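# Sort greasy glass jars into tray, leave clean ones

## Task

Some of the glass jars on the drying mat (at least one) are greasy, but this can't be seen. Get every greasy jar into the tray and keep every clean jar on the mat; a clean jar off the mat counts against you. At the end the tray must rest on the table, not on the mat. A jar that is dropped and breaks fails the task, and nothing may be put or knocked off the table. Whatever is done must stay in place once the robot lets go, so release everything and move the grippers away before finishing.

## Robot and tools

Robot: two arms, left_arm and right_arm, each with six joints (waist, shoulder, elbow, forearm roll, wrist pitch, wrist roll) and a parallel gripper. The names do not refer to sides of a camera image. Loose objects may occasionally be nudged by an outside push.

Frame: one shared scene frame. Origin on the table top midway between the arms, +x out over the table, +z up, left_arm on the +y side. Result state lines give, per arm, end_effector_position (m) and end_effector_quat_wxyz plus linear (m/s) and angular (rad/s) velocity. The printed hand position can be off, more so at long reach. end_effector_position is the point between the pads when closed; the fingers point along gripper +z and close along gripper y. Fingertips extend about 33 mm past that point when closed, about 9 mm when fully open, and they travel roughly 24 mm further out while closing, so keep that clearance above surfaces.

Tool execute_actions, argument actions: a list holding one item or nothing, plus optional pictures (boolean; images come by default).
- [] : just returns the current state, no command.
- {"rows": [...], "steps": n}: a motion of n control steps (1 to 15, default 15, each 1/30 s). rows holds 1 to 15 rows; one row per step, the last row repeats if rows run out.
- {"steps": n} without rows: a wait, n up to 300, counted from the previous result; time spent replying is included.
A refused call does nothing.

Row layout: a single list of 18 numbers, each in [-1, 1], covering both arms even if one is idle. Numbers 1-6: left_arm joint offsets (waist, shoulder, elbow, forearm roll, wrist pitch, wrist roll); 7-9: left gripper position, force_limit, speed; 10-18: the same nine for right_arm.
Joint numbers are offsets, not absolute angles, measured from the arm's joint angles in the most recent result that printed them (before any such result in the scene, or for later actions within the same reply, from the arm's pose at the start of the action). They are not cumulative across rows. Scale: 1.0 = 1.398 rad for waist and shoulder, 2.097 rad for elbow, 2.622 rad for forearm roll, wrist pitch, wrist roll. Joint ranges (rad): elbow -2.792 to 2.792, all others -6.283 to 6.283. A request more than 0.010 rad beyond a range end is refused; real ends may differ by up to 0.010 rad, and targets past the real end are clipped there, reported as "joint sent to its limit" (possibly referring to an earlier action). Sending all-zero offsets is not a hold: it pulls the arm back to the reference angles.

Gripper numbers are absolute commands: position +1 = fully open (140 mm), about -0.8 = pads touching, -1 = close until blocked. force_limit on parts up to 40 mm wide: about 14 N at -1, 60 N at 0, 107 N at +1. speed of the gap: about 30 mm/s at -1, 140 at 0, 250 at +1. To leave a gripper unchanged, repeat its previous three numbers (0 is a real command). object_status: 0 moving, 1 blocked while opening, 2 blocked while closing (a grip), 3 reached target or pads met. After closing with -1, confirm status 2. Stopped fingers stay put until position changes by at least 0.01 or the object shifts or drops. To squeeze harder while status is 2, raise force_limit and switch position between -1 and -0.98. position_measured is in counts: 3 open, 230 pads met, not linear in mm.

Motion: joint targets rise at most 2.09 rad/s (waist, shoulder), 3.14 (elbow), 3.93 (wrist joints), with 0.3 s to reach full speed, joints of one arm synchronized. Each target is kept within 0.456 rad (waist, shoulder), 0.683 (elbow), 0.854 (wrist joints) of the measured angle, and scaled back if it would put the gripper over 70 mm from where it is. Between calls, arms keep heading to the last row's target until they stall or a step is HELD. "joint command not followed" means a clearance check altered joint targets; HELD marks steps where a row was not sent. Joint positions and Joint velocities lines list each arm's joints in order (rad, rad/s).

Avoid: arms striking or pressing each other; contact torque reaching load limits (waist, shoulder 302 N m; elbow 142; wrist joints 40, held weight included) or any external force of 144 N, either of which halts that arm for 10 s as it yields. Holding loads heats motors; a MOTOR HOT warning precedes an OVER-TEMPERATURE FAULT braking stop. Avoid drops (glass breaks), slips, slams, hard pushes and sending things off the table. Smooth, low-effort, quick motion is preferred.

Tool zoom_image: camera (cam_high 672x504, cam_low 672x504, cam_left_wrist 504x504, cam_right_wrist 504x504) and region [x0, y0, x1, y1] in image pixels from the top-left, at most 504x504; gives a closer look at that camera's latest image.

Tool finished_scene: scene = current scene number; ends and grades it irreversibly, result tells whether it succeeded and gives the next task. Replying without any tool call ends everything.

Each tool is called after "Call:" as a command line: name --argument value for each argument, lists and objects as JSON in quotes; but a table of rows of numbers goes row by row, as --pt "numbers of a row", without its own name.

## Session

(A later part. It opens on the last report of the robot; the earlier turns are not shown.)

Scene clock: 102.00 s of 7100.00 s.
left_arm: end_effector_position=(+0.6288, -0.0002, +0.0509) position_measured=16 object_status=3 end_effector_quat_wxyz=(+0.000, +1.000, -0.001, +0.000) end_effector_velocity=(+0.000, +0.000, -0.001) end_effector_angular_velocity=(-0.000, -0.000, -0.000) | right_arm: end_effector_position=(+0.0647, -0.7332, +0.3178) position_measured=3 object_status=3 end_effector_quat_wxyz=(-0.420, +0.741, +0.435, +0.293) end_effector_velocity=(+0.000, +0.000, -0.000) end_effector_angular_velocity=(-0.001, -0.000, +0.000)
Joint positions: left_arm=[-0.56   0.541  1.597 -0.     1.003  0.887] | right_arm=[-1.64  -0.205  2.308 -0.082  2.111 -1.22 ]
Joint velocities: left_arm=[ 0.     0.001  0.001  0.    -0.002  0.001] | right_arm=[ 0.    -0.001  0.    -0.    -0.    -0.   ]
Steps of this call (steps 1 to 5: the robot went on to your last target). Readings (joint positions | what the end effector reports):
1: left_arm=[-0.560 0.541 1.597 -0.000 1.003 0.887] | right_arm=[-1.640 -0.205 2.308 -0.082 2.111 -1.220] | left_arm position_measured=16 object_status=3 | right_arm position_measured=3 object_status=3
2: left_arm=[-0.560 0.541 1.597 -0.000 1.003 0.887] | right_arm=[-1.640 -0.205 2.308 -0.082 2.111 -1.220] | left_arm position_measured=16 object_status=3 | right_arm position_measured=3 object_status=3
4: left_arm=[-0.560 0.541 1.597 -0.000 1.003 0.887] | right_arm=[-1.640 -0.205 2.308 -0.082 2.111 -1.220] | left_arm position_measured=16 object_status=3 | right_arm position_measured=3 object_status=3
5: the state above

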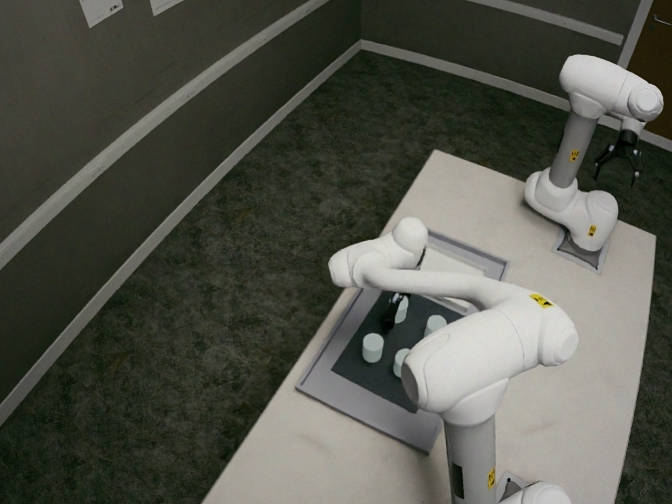

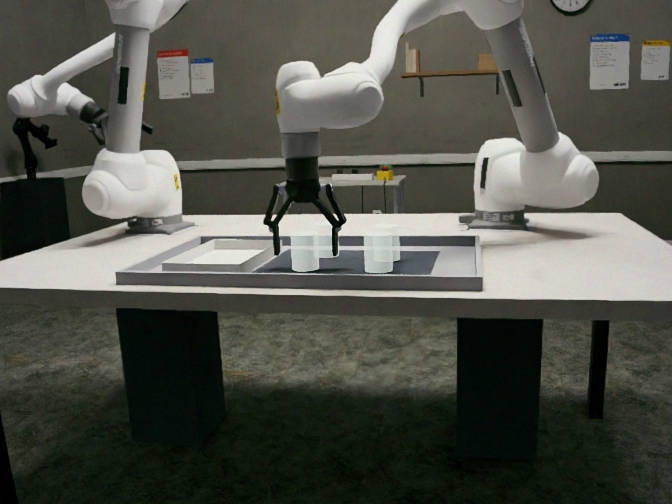

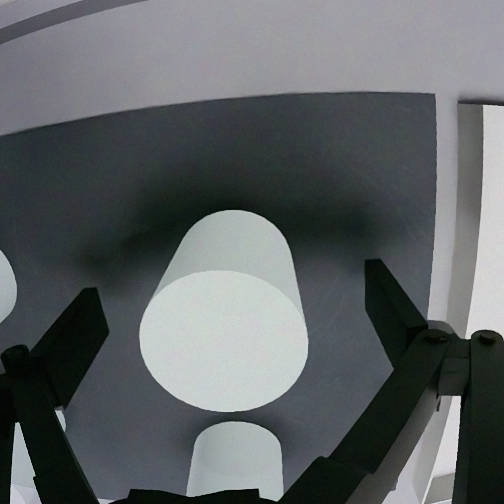

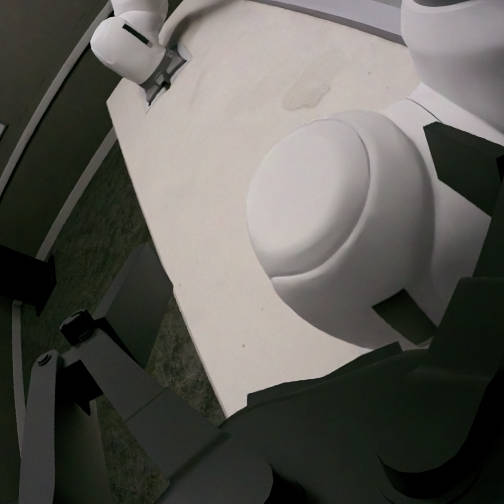

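Centred; the original slots look fine.

Call:
execute_actions --actions '[{"rows":[[0,0,0,0,0,0,-1,0.6,0,0,0,0,0,0,0,1,0,0]],"steps":15}]' --pictures false

Call:
execute_actions --actions '[{"steps":10}]' --pictures false

Call:
execute_actions --actions '[{"rows":[[0,-0.04,-0.027,0,0.043,0,-1,0.6,0,0,0,0,0,0,0,1,0,0]],"steps":12}]' --pictures false

Call:
execute_actions --actions '[{"rows":[[-0.1085,0.1516,-0.1798,0,0.063,-0.058,-1,0.6,0,0,0,0,0,0,0,1,0,0]],"steps":15}]' --pictures false

Call:
execute_actions --actions '[{"steps":8}]' --pictures false

Call:
execute_actions --actions '[{"rows":[[0,0.037,0.025,0,-0.0398,0,-1,0.6,0,0,0,0,0,0,0,1,0,0]],"steps":12}]'

Scene clock: 113.70 s of 7100.00 s.
left_arm: end_effector_position=(+0.6288, -0.0002, +0.0509) position_measured=120 object_status=0 end_effector_quat_wxyz=(+0.000, +1.000, -0.001, +0.000) end_effector_velocity=(+0.000, +0.000, +0.000) end_effector_angular_velocity=(+0.000, +0.000, -0.000) | right_arm: end_effector_position=(+0.0647, -0.7332, +0.3178) position_measured=3 object_status=3 end_effector_quat_wxyz=(-0.420, +0.741, +0.435, +0.293) end_effector_velocity=(-0.000, -0.001, +0.000) end_effector_angular_velocity=(+0.001, -0.000, -0.000)
Joint positions: left_arm=[-0.56   0.542  1.596 -0.     1.003  0.887] | right_arm=[-1.64  -0.205  2.308 -0.082  2.111 -1.22 ]
Joint velocities: left_arm=[ 0.     0.    -0.001  0.     0.001  0.001] | right_arm=[-0.     0.002 -0.001 -0.     0.     0.   ]
Steps of this call (steps 1 to 15: the robot went on to your last target; steps 16 to 90: nothing new was sent; then 8.20 s passed at rest; steps 91 to 105: all 15 steps of this action). Readings (joint positions | what the end effector reports):
91: left_arm=[-0.560 0.542 1.596 -0.000 1.003 0.887] | right_arm=[-1.640 -0.205 2.308 -0.082 2.111 -1.220] | left_arm position_measured=16 object_status=0 | right_arm position_measured=3 object_status=3
92: left_arm=[-0.560 0.542 1.596 -0.000 1.003 0.887] | right_arm=[-1.640 -0.205 2.308 -0.082 2.111 -1.220] | left_arm position_measured=21 object_status=0 | right_arm position_measured=3 object_status=3
94: left_arm=[-0.560 0.542 1.596 -0.000 1.003 0.887] | right_arm=[-1.640 -0.205 2.308 -0.082 2.111 -1.220] | left_arm position_measured=36 object_status=0 | right_arm position_measured=3 object_status=3
98: left_arm=[-0.560 0.542 1.596 -0.000 1.003 0.887] | right_arm=[-1.640 -0.205 2.308 -0.082 2.111 -1.220] | left_arm position_measured=67 object_status=0 | right_arm position_measured=3 object_status=3
105: the state above

Scene clock: 114.03 s of 7100.00 s.
left_arm: end_effector_position=(+0.6288, -0.0002, +0.0509) position_measured=138 object_status=2 end_effector_quat_wxyz=(+0.000, +1.000, -0.001, +0.000) end_effector_velocity=(-0.000, +0.000, -0.001) end_effector_angular_velocity=(+0.001, +0.001, -0.000) | right_arm: end_effector_position=(+0.0647, -0.7332, +0.3178) position_measured=3 object_status=3 end_effector_quat_wxyz=(-0.420, +0.741, +0.435, +0.293) end_effector_velocity=(+0.000, +0.000, +0.000) end_effector_angular_velocity=(-0.001, +0.000, +0.001)
Joint positions: left_arm=[-0.56   0.542  1.596 -0.     1.003  0.887] | right_arm=[-1.64  -0.205  2.308 -0.082  2.111 -1.22 ]
Joint velocities: left_arm=[-0.     0.     0.001  0.     0.    -0.   ] | right_arm=[ 0.001 -0.001 -0.     0.     0.    -0.   ]
Steps of this call (steps 1 to 10: the robot went on to your last target). Readings (joint positions | what the end effector reports):
1: left_arm=[-0.560 0.542 1.596 -0.000 1.003 0.887] | right_arm=[-1.640 -0.205 2.308 -0.082 2.111 -1.220] | left_arm position_measured=127 object_status=0 | right_arm position_measured=3 object_status=3
2: left_arm=[-0.560 0.542 1.596 -0.000 1.003 0.887] | right_arm=[-1.640 -0.205 2.308 -0.082 2.111 -1.220] | left_arm position_measured=135 object_status=0 | right_arm position_measured=3 object_status=3
4: left_arm=[-0.560 0.542 1.596 -0.000 1.003 0.887] | right_arm=[-1.640 -0.205 2.308 -0.082 2.111 -1.220] | left_arm position_measured=138 object_status=0 | right_arm position_measured=3 object_status=3
8: left_arm=[-0.560 0.542 1.596 -0.000 1.003 0.887] | right_arm=[-1.640 -0.205 2.308 -0.082 2.111 -1.220] | left_arm position_measured=138 object_status=2 | right_arm position_measured=3 object_status=3
10: the state above

Scene clock: 114.43 s of 7100.00 s.
left_arm: end_effector_position=(+0.6291, -0.0004, +0.1227) position_measured=138 object_status=2 end_effector_quat_wxyz=(+0.000, +1.000, -0.001, -0.000) end_effector_velocity=(-0.001, +0.001, -0.002) end_effector_angular_velocity=(+0.002, +0.003, -0.001) | right_arm: end_effector_position=(+0.0647, -0.7332, +0.3178) position_measured=3 object_status=3 end_effector_quat_wxyz=(-0.420, +0.741, +0.435, +0.293) end_effector_velocity=(-0.000, -0.000, -0.000) end_effector_angular_velocity=(+0.000, +0.000, +0.000)
Joint positions: left_arm=[-0.56   0.486  1.54  -0.     1.116  0.887] | right_arm=[-1.64  -0.205  2.308 -0.082  2.111 -1.22 ]
Joint velocities: left_arm=[0.    0.002 0.002 0.    0.    0.001] | right_arm=[ 0.     0.001 -0.    -0.    -0.     0.   ]
Steps of this call (steps 1 to 12: all 12 steps of this action). Readings (joint positions | what the end effector reports):
1: left_arm=[-0.560 0.541 1.596 -0.000 1.004 0.887] | right_arm=[-1.640 -0.205 2.308 -0.082 2.111 -1.220] | left_arm position_measured=138 object_status=2 | right_arm position_measured=3 object_status=3
2: left_arm=[-0.560 0.537 1.592 -0.000 1.015 0.887] | right_arm=[-1.640 -0.205 2.308 -0.082 2.111 -1.220] | left_arm position_measured=138 object_status=2 | right_arm position_measured=3 object_status=3
4: left_arm=[-0.560 0.508 1.561 -0.000 1.073 0.887] | right_arm=[-1.640 -0.205 2.308 -0.082 2.111 -1.220] | left_arm position_measured=138 object_status=2 | right_arm position_measured=3 object_status=3
8: left_arm=[-0.560 0.485 1.540 -0.000 1.116 0.887] | right_arm=[-1.640 -0.205 2.308 -0.082 2.111 -1.220] | left_arm position_measured=138 object_status=2 | right_arm position_measured=3 object_status=3
12: the state above

Scene clock: 114.93 s of 7100.00 s.
left_arm: end_effector_position=(+0.6452, -0.1961, +0.1351) position_measured=138 object_status=2 end_effector_quat_wxyz=(-0.000, +1.000, -0.001, -0.000) end_effector_velocity=(-0.001, -0.023, +0.000) end_effector_angular_velocity=(+0.005, +0.004, +0.005) | right_arm: end_effector_position=(+0.0647, -0.7332, +0.3178) position_measured=3 object_status=3 end_effector_quat_wxyz=(-0.420, +0.741, +0.435, +0.293) end_effector_velocity=(-0.000, -0.000, -0.000) end_effector_angular_velocity=(-0.000, +0.000, +0.000)
Joint positions: left_arm=[-0.711  0.697  1.165 -0.     1.28   0.735] | right_arm=[-1.64  -0.205  2.308 -0.082  2.111 -1.22 ]
Joint velocities: left_arm=[-0.017  0.03  -0.053  0.     0.029 -0.022] | right_arm=[ 0.  0. -0. -0. -0. -0.]
Steps of this call (steps 1 to 15: all 15 steps of this action). Readings (joint positions | what the end effector reports):
1: left_arm=[-0.560 0.486 1.539 -0.000 1.116 0.887] | right_arm=[-1.640 -0.205 2.308 -0.082 2.111 -1.220] | left_arm position_measured=138 object_status=2 | right_arm position_measured=3 object_status=3
2: left_arm=[-0.563 0.491 1.531 -0.000 1.120 0.883] | right_arm=[-1.640 -0.205 2.308 -0.082 2.111 -1.220] | left_arm position_measured=138 object_status=2 | right_arm position_measured=3 object_status=3
4: left_arm=[-0.584 0.519 1.480 -0.000 1.143 0.863] | right_arm=[-1.640 -0.205 2.308 -0.082 2.111 -1.220] | left_arm position_measured=138 object_status=2 | right_arm position_measured=3 object_status=3
8: left_arm=[-0.640 0.598 1.341 -0.000 1.203 0.807] | right_arm=[-1.640 -0.205 2.308 -0.082 2.111 -1.220] | left_arm position_measured=138 object_status=2 | right_arm position_measured=3 object_status=3
15: the state above

Scene clock: 115.20 s of 7100.00 s.
left_arm: end_effector_position=(+0.6455, -0.1966, +0.1355) position_measured=138 object_status=2 end_effector_quat_wxyz=(+0.000, +1.000, -0.001, -0.000) end_effector_velocity=(-0.000, +0.001, -0.001) end_effector_angular_velocity=(+0.001, +0.001, +0.000) | right_arm: end_effector_position=(+0.0647, -0.7332, +0.3178) position_measured=3 object_status=3 end_effector_quat_wxyz=(-0.420, +0.741, +0.435, +0.293) end_effector_velocity=(+0.000, +0.000, +0.000) end_effector_angular_velocity=(-0.000, +0.000, -0.000)
Joint positions: left_arm=[-0.711  0.697  1.163 -0.     1.281  0.735] | right_arm=[-1.64  -0.205  2.308 -0.082  2.111 -1.22 ]
Joint velocities: left_arm=[ 0.     0.     0.001  0.     0.    -0.   ] | right_arm=[-0.    -0.001  0.     0.     0.    -0.   ]
Steps of this call (steps 1 to 8: the robot went on to your last target). Readings (joint positions | what the end effector reports):
1: left_arm=[-0.711 0.697 1.164 -0.000 1.281 0.735] | right_arm=[-1.640 -0.205 2.308 -0.082 2.111 -1.220] | left_arm position_measured=138 object_status=2 | right_arm position_measured=3 object_status=3
2: left_arm=[-0.711 0.697 1.163 -0.000 1.281 0.735] | right_arm=[-1.640 -0.205 2.308 -0.082 2.111 -1.220] | left_arm position_measured=138 object_status=2 | right_arm position_measured=3 object_status=3
4: left_arm=[-0.711 0.697 1.163 -0.000 1.281 0.735] | right_arm=[-1.640 -0.205 2.308 -0.082 2.111 -1.220] | left_arm position_measured=138 object_status=2 | right_arm position_measured=3 object_status=3
8: the state above

Scene clock: 115.60 s of 7100.00 s.
left_arm: end_effector_position=(+0.6487, -0.2001, +0.0595) position_measured=138 object_status=2 end_effector_quat_wxyz=(+0.000, +1.000, -0.001, +0.000) end_effector_velocity=(+0.001, -0.000, +0.001) end_effector_angular_velocity=(-0.001, -0.002, -0.000) | right_arm: end_effector_position=(+0.0647, -0.7332, +0.3178) position_measured=3 object_status=3 end_effector_quat_wxyz=(-0.420, +0.741, +0.435, +0.293) end_effector_velocity=(+0.000, +0.000, -0.000) end_effector_angular_velocity=(-0.000, +0.000, +0.000)
Joint positions: left_arm=[-0.711  0.749  1.215 -0.     1.177  0.735] | right_arm=[-1.64  -0.205  2.308 -0.082  2.111 -1.22 ]
Joint velocities: left_arm=[-0.    -0.001 -0.001  0.001 -0.001 -0.001] | right_arm=[-0.    -0.001  0.001 -0.    -0.     0.   ]
Steps of this call (steps 1 to 12: all 12 steps of this action). Readings (joint positions | what the end effector reports):
1: left_arm=[-0.711 0.698 1.163 -0.000 1.281 0.735] | right_arm=[-1.640 -0.205 2.308 -0.082 2.111 -1.220] | left_arm position_measured=138 object_status=2 | right_arm position_measured=3 object_status=3
2: left_arm=[-0.711 0.702 1.167 -0.000 1.270 0.735] | right_arm=[-1.640 -0.205 2.308 -0.082 2.111 -1.220] | left_arm position_measured=138 object_status=2 | right_arm position_measured=3 object_status=3
4: left_arm=[-0.711 0.730 1.197 -0.000 1.215 0.735] | right_arm=[-1.640 -0.205 2.308 -0.082 2.111 -1.220] | left_arm position_measured=138 object_status=2 | right_arm position_measured=3 object_status=3
8: left_arm=[-0.711 0.749 1.215 -0.000 1.177 0.735] | right_arm=[-1.640 -0.205 2.308 -0.082 2.111 -1.220] | left_arm position_measured=138 object_status=2 | right_arm position_measured=3 object_status=3
12: the state above

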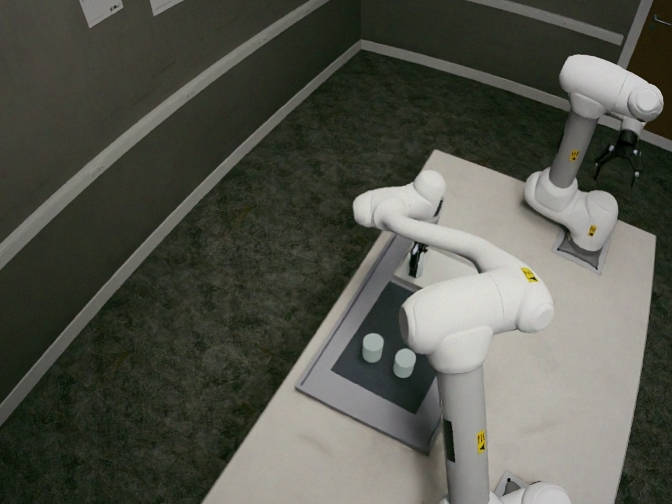

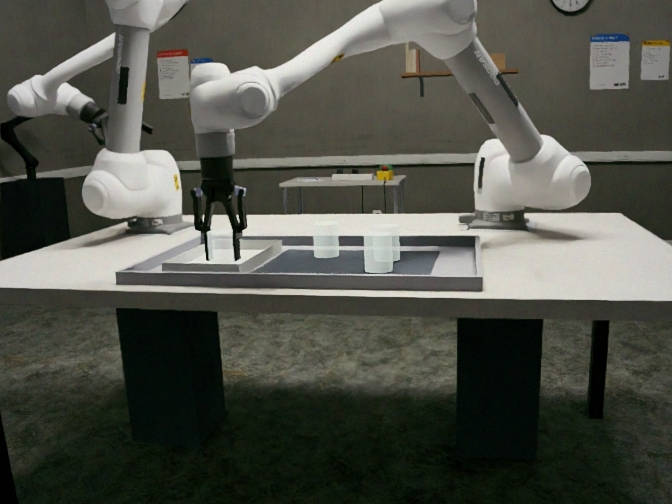

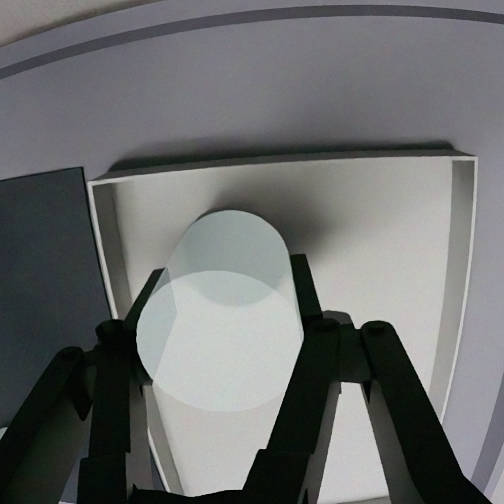

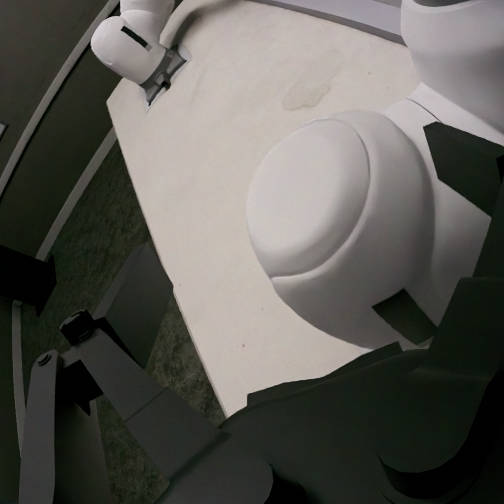

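Call:
execute_actions --actions '[{"rows":[[0,0.001,0.0007,0,-0.001,0,-1,0.6,0,0,0,0,0,0,0,1,0,0],[0,0.002,0.0013,0,-0.002,0,-1,0.6,0,0,0,0,0,0,0,1,0,0],[0,0.003,0.002,0,-0.003,0,-1,0.6,0,0,0,0,0,0,0,1,0,0],[0,0.0035,0.0023,0,-0.0037,0,-1,0.6,0,0,0,0,0,0,0,1,0,0]],"steps":8}]' --pictures false

Call:
execute_actions --actions '[{"rows":[[0,0,0,0,0,0,0.4,0.6,0,0,0,0,0,0,0,1,0,0]],"steps":9}]' --pictures false

Call:
execute_actions --actions '[{"rows":[[0,-0.04,-0.027,0,0.043,0,0.4,0.6,0,0,0,0,0,0,0,1,0,0]],"steps":10}]' --pictures false

Call:
execute_actions --actions '[{"rows":[[0.252,-0.2325,0.2668,0,-0.0896,0.1344,0.7,0.6,0,0,0,0,0,0,0,1,0,0]],"steps":15}]' --pictures false

Call:
execute_actions --actions '[{"steps":16}]' --pictures false

Call:
execute_actions --actions '[{"rows":[[0,0.04,0.027,0,-0.043,0,0.7,0.6,0,0,0,0,0,0,0,1,0,0]],"steps":12}]'

Scene clock: 130.70 s of 7100.00 s.
left_arm: end_effector_position=(+0.6488, -0.2002, +0.0526) position_measured=138 object_status=2 end_effector_quat_wxyz=(+0.000, +1.000, -0.001, +0.000) end_effector_velocity=(+0.000, -0.000, -0.001) end_effector_angular_velocity=(+0.000, +0.000, +0.001) | right_arm: end_effector_position=(+0.0647, -0.7332, +0.3178) position_measured=3 object_status=3 end_effector_quat_wxyz=(-0.420, +0.741, +0.435, +0.293) end_effector_velocity=(+0.000, +0.000, -0.000) end_effector_angular_velocity=(+0.001, +0.000, +0.000)
Joint positions: left_arm=[-0.711  0.754  1.22  -0.     1.167  0.735] | right_arm=[-1.64  -0.205  2.308 -0.082  2.111 -1.22 ]
Joint velocities: left_arm=[-0.     0.001  0.     0.    -0.001 -0.001] | right_arm=[ 0.001  0.     0.001 -0.    -0.     0.   ]
Steps of this call (steps 1 to 15: the robot went on to your last target; steps 16 to 90: nothing new was sent; then 11.83 s passed at rest; steps 91 to 98: all 8 steps of this action). Readings (joint positions | what the end effector reports):
91: left_arm=[-0.711 0.749 1.216 -0.000 1.176 0.735] | right_arm=[-1.640 -0.205 2.308 -0.082 2.111 -1.220] | left_arm position_measured=138 object_status=2 | right_arm position_measured=3 object_status=3
92: left_arm=[-0.711 0.750 1.216 -0.000 1.175 0.735] | right_arm=[-1.640 -0.205 2.308 -0.082 2.111 -1.220] | left_arm position_measured=138 object_status=2 | right_arm position_measured=3 object_status=3
94: left_arm=[-0.711 0.752 1.219 -0.000 1.170 0.735] | right_arm=[-1.640 -0.205 2.308 -0.082 2.111 -1.220] | left_arm position_measured=138 object_status=2 | right_arm position_measured=3 object_status=3
98: the state above

Scene clock: 131.00 s of 7100.00 s.
left_arm: end_effector_position=(+0.6488, -0.2002, +0.0526) position_measured=80 object_status=0 end_effector_quat_wxyz=(+0.000, +1.000, -0.001, +0.000) end_effector_velocity=(+0.000, +0.000, +0.000) end_effector_angular_velocity=(+0.000, +0.000, +0.001) | right_arm: end_effector_position=(+0.0647, -0.7332, +0.3178) position_measured=3 object_status=3 end_effector_quat_wxyz=(-0.420, +0.741, +0.435, +0.293) end_effector_velocity=(+0.000, +0.000, +0.000) end_effector_angular_velocity=(-0.002, +0.001, +0.000)
Joint positions: left_arm=[-0.711  0.754  1.22  -0.     1.167  0.735] | right_arm=[-1.64  -0.205  2.308 -0.082  2.111 -1.22 ]
Joint velocities: left_arm=[ 0.    -0.    -0.    -0.     0.    -0.001] | right_arm=[ 0.    -0.002 -0.    -0.     0.     0.   ]
Steps of this call (steps 1 to 9: all 9 steps of this action). Readings (joint positions | what the end effector reports):
1: left_arm=[-0.711 0.754 1.220 -0.000 1.167 0.735] | right_arm=[-1.640 -0.205 2.308 -0.082 2.111 -1.220] | left_arm position_measured=138 object_status=0 | right_arm position_measured=3 object_status=3
2: left_arm=[-0.711 0.754 1.220 -0.000 1.167 0.735] | right_arm=[-1.640 -0.205 2.308 -0.082 2.111 -1.220] | left_arm position_measured=138 object_status=0 | right_arm position_measured=3 object_status=3
4: left_arm=[-0.711 0.754 1.220 -0.000 1.167 0.735] | right_arm=[-1.640 -0.205 2.308 -0.082 2.111 -1.220] | left_arm position_measured=118 object_status=0 | right_arm position_measured=3 object_status=3
8: left_arm=[-0.711 0.754 1.220 -0.000 1.167 0.735] | right_arm=[-1.640 -0.205 2.308 -0.082 2.111 -1.220] | left_arm position_measured=87 object_status=0 | right_arm position_measured=3 object_status=3
9: the state above

Scene clock: 131.33 s of 7100.00 s.
left_arm: end_effector_position=(+0.6456, -0.1966, +0.1345) position_measured=78 object_status=3 end_effector_quat_wxyz=(+0.000, +1.000, -0.001, -0.000) end_effector_velocity=(-0.001, -0.001, -0.000) end_effector_angular_velocity=(-0.001, +0.003, +0.002) | right_arm: end_effector_position=(+0.0647, -0.7332, +0.3178) position_measured=3 object_status=3 end_effector_quat_wxyz=(-0.420, +0.741, +0.435, +0.293) end_effector_velocity=(+0.000, -0.000, +0.000) end_effector_angular_velocity=(-0.000, +0.000, +0.000)
Joint positions: left_arm=[-0.711  0.698  1.164 -0.     1.28   0.735] | right_arm=[-1.64  -0.205  2.308 -0.082  2.111 -1.22 ]
Joint velocities: left_arm=[ 0.     0.001 -0.001 -0.003  0.002 -0.001] | right_arm=[ 0. -0. -0.  0.  0.  0.]
Steps of this call (steps 1 to 10: all 10 steps of this action). Readings (joint positions | what the end effector reports):
1: left_arm=[-0.711 0.754 1.220 -0.000 1.168 0.735] | right_arm=[-1.640 -0.205 2.308 -0.082 2.111 -1.220] | left_arm position_measured=78 object_status=0 | right_arm position_measured=3 object_status=3
2: left_arm=[-0.711 0.750 1.216 -0.000 1.178 0.735] | right_arm=[-1.640 -0.205 2.308 -0.082 2.111 -1.220] | left_arm position_measured=78 object_status=0 | right_arm position_measured=3 object_status=3
4: left_arm=[-0.711 0.721 1.186 -0.000 1.234 0.735] | right_arm=[-1.640 -0.205 2.308 -0.082 2.111 -1.220] | left_arm position_measured=78 object_status=0 | right_arm position_measured=3 object_status=3
8: left_arm=[-0.711 0.698 1.164 -0.000 1.279 0.735] | right_arm=[-1.640 -0.205 2.308 -0.082 2.111 -1.220] | left_arm position_measured=78 object_status=3 | right_arm position_measured=3 object_status=3
10: the state above

Scene clock: 131.83 s of 7100.00 s.
left_arm: end_effector_position=(+0.6663, +0.0518, +0.1278) position_measured=41 object_status=3 end_effector_quat_wxyz=(+0.000, +1.000, -0.000, -0.000) end_effector_velocity=(-0.067, +0.557, -0.036) end_effector_angular_velocity=(-0.000, -0.000, +0.003) | right_arm: end_effector_position=(+0.0647, -0.7332, +0.3178) position_measured=3 object_status=3 end_effector_quat_wxyz=(-0.420, +0.741, +0.435, +0.293) end_effector_velocity=(-0.000, -0.000, +0.000) end_effector_angular_velocity=(-0.001, +0.000, -0.000)
Joint positions: left_arm=[-0.479  0.484  1.533 -0.     1.125  0.967] | right_arm=[-1.64  -0.205  2.308 -0.082  2.111 -1.22 ]
Joint velocities: left_arm=[ 0.53  -0.49   0.841 -0.    -0.351  0.527] | right_arm=[-0. -0. -0.  0. -0. -0.]
Steps of this call (steps 1 to 15: all 15 steps of this action). Readings (joint positions | what the end effector reports):
1: left_arm=[-0.711 0.698 1.164 -0.000 1.280 0.735] | right_arm=[-1.640 -0.205 2.308 -0.082 2.111 -1.220] | left_arm position_measured=78 object_status=0 | right_arm position_measured=3 object_status=3
2: left_arm=[-0.707 0.693 1.172 -0.000 1.277 0.740] | right_arm=[-1.640 -0.205 2.308 -0.082 2.111 -1.220] | left_arm position_measured=73 object_status=0 | right_arm position_measured=3 object_status=3
4: left_arm=[-0.676 0.665 1.222 -0.000 1.256 0.772] | right_arm=[-1.640 -0.205 2.308 -0.082 2.111 -1.220] | left_arm position_measured=58 object_status=0 | right_arm position_measured=3 object_status=3
8: left_arm=[-0.603 0.598 1.335 -0.000 1.208 0.843] | right_arm=[-1.640 -0.205 2.308 -0.082 2.111 -1.220] | left_arm position_measured=41 object_status=0 | right_arm position_measured=3 object_status=3
15: the state above

Scene clock: 132.37 s of 7100.00 s.
left_arm: end_effector_position=(+0.6385, +0.1737, +0.1169) position_measured=41 object_status=3 end_effector_quat_wxyz=(+0.000, +1.000, -0.001, +0.000) end_effector_velocity=(+0.001, +0.000, +0.001) end_effector_angular_velocity=(-0.001, -0.002, +0.001) | right_arm: end_effector_position=(+0.0647, -0.7332, +0.3178) position_measured=3 object_status=3 end_effector_quat_wxyz=(-0.420, +0.741, +0.435, +0.293) end_effector_velocity=(+0.000, +0.000, -0.000) end_effector_angular_velocity=(-0.001, +0.000, -0.000)
Joint positions: left_arm=[-0.359  0.373  1.723 -0.     1.045  1.087] | right_arm=[-1.64  -0.205  2.308 -0.082  2.111 -1.22 ]
Joint velocities: left_arm=[ 0.001 -0.001 -0.001 -0.    -0.    -0.   ] | right_arm=[-0.    -0.001  0.     0.    -0.     0.   ]
Steps of this call (steps 1 to 16: the robot went on to your last target). Readings (joint positions | what the end effector reports):
1: left_arm=[-0.461 0.467 1.562 -0.000 1.113 0.985] | right_arm=[-1.640 -0.205 2.308 -0.082 2.111 -1.220] | left_arm position_measured=41 object_status=3 | right_arm position_measured=3 object_status=3
2: left_arm=[-0.443 0.450 1.590 -0.000 1.101 1.003] | right_arm=[-1.640 -0.205 2.308 -0.082 2.111 -1.220] | left_arm position_measured=41 object_status=3 | right_arm position_measured=3 object_status=3
4: left_arm=[-0.407 0.417 1.647 -0.000 1.077 1.039] | right_arm=[-1.640 -0.205 2.308 -0.082 2.111 -1.220] | left_arm position_measured=41 object_status=3 | right_arm position_measured=3 object_status=3
8: left_arm=[-0.360 0.374 1.721 -0.000 1.046 1.086] | right_arm=[-1.640 -0.205 2.308 -0.082 2.111 -1.220] | left_arm position_measured=41 object_status=3 | right_arm position_measured=3 object_status=3
16: the state above

Scene clock: 132.77 s of 7100.00 s.
left_arm: end_effector_position=(+0.6364, +0.1749, +0.0509) position_measured=41 object_status=3 end_effector_quat_wxyz=(+0.000, +1.000, -0.001, +0.000) end_effector_velocity=(-0.001, +0.001, -0.001) end_effector_angular_velocity=(+0.001, +0.002, -0.002) | right_arm: end_effector_position=(+0.0647, -0.7332, +0.3178) position_measured=3 object_status=3 end_effector_quat_wxyz=(-0.420, +0.741, +0.435, +0.293) end_effector_velocity=(+0.000, +0.000, +0.000) end_effector_angular_velocity=(-0.001, +0.000, +0.000)
Joint positions: left_arm=[-0.359  0.429  1.78  -0.     0.932  1.087] | right_arm=[-1.64  -0.205  2.308 -0.082  2.111 -1.22 ]
Joint velocities: left_arm=[-0.    -0.     0.002  0.     0.     0.002] | right_arm=[ 0.    -0.001 -0.     0.    -0.     0.   ]
Steps of this call (steps 1 to 12: all 12 steps of this action). Readings (joint positions | what the end effector reports):
1: left_arm=[-0.359 0.373 1.724 -0.000 1.044 1.087] | right_arm=[-1.640 -0.205 2.308 -0.082 2.111 -1.220] | left_arm position_measured=41 object_status=3 | right_arm position_measured=3 object_status=3
2: left_arm=[-0.359 0.378 1.728 0.000 1.033 1.087] | right_arm=[-1.640 -0.205 2.308 -0.082 2.111 -1.220] | left_arm position_measured=41 object_status=3 | right_arm position_measured=3 object_status=3
4: left_arm=[-0.359 0.407 1.759 0.000 0.975 1.087] | right_arm=[-1.640 -0.205 2.308 -0.082 2.111 -1.220] | left_arm position_measured=41 object_status=3 | right_arm position_measured=3 object_status=3
8: left_arm=[-0.359 0.429 1.780 -0.000 0.932 1.087] | right_arm=[-1.640 -0.205 2.308 -0.082 2.111 -1.220] | left_arm position_measured=41 object_status=3 | right_arm position_measured=3 object_status=3
12: the state above

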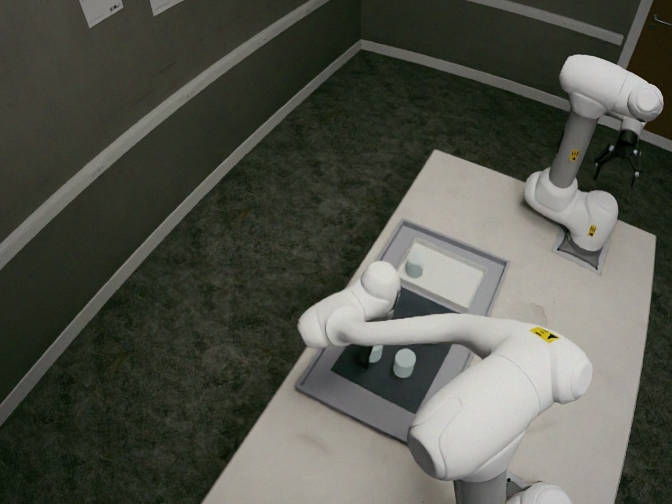

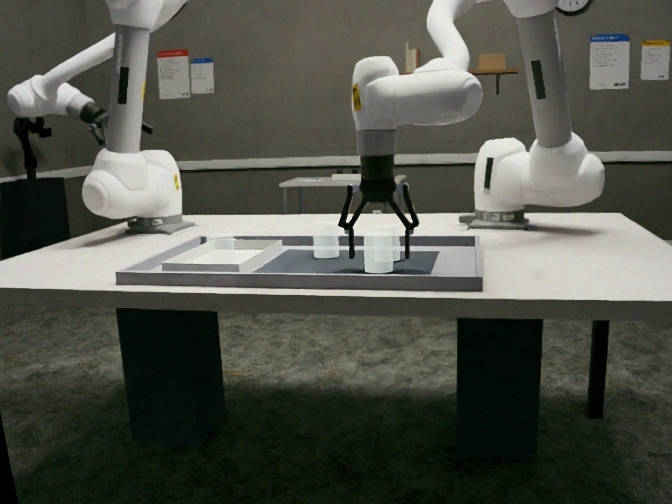

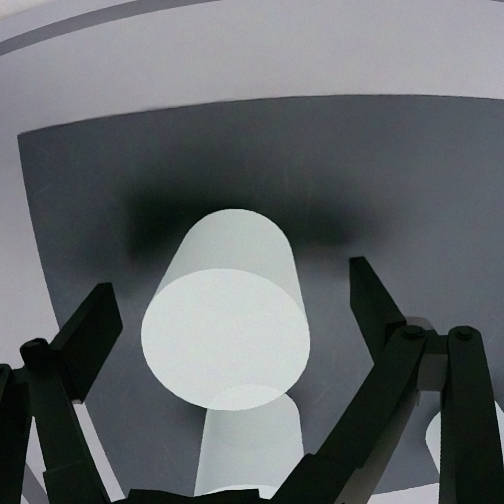

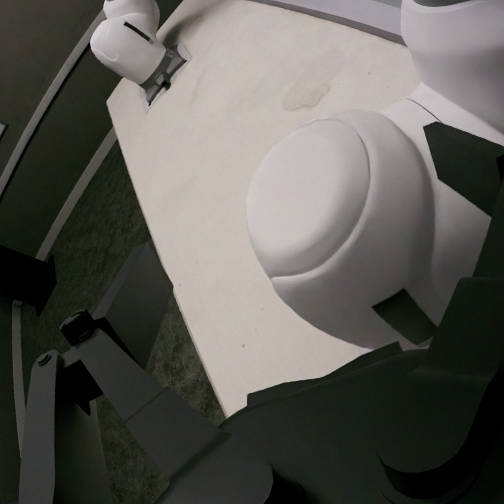

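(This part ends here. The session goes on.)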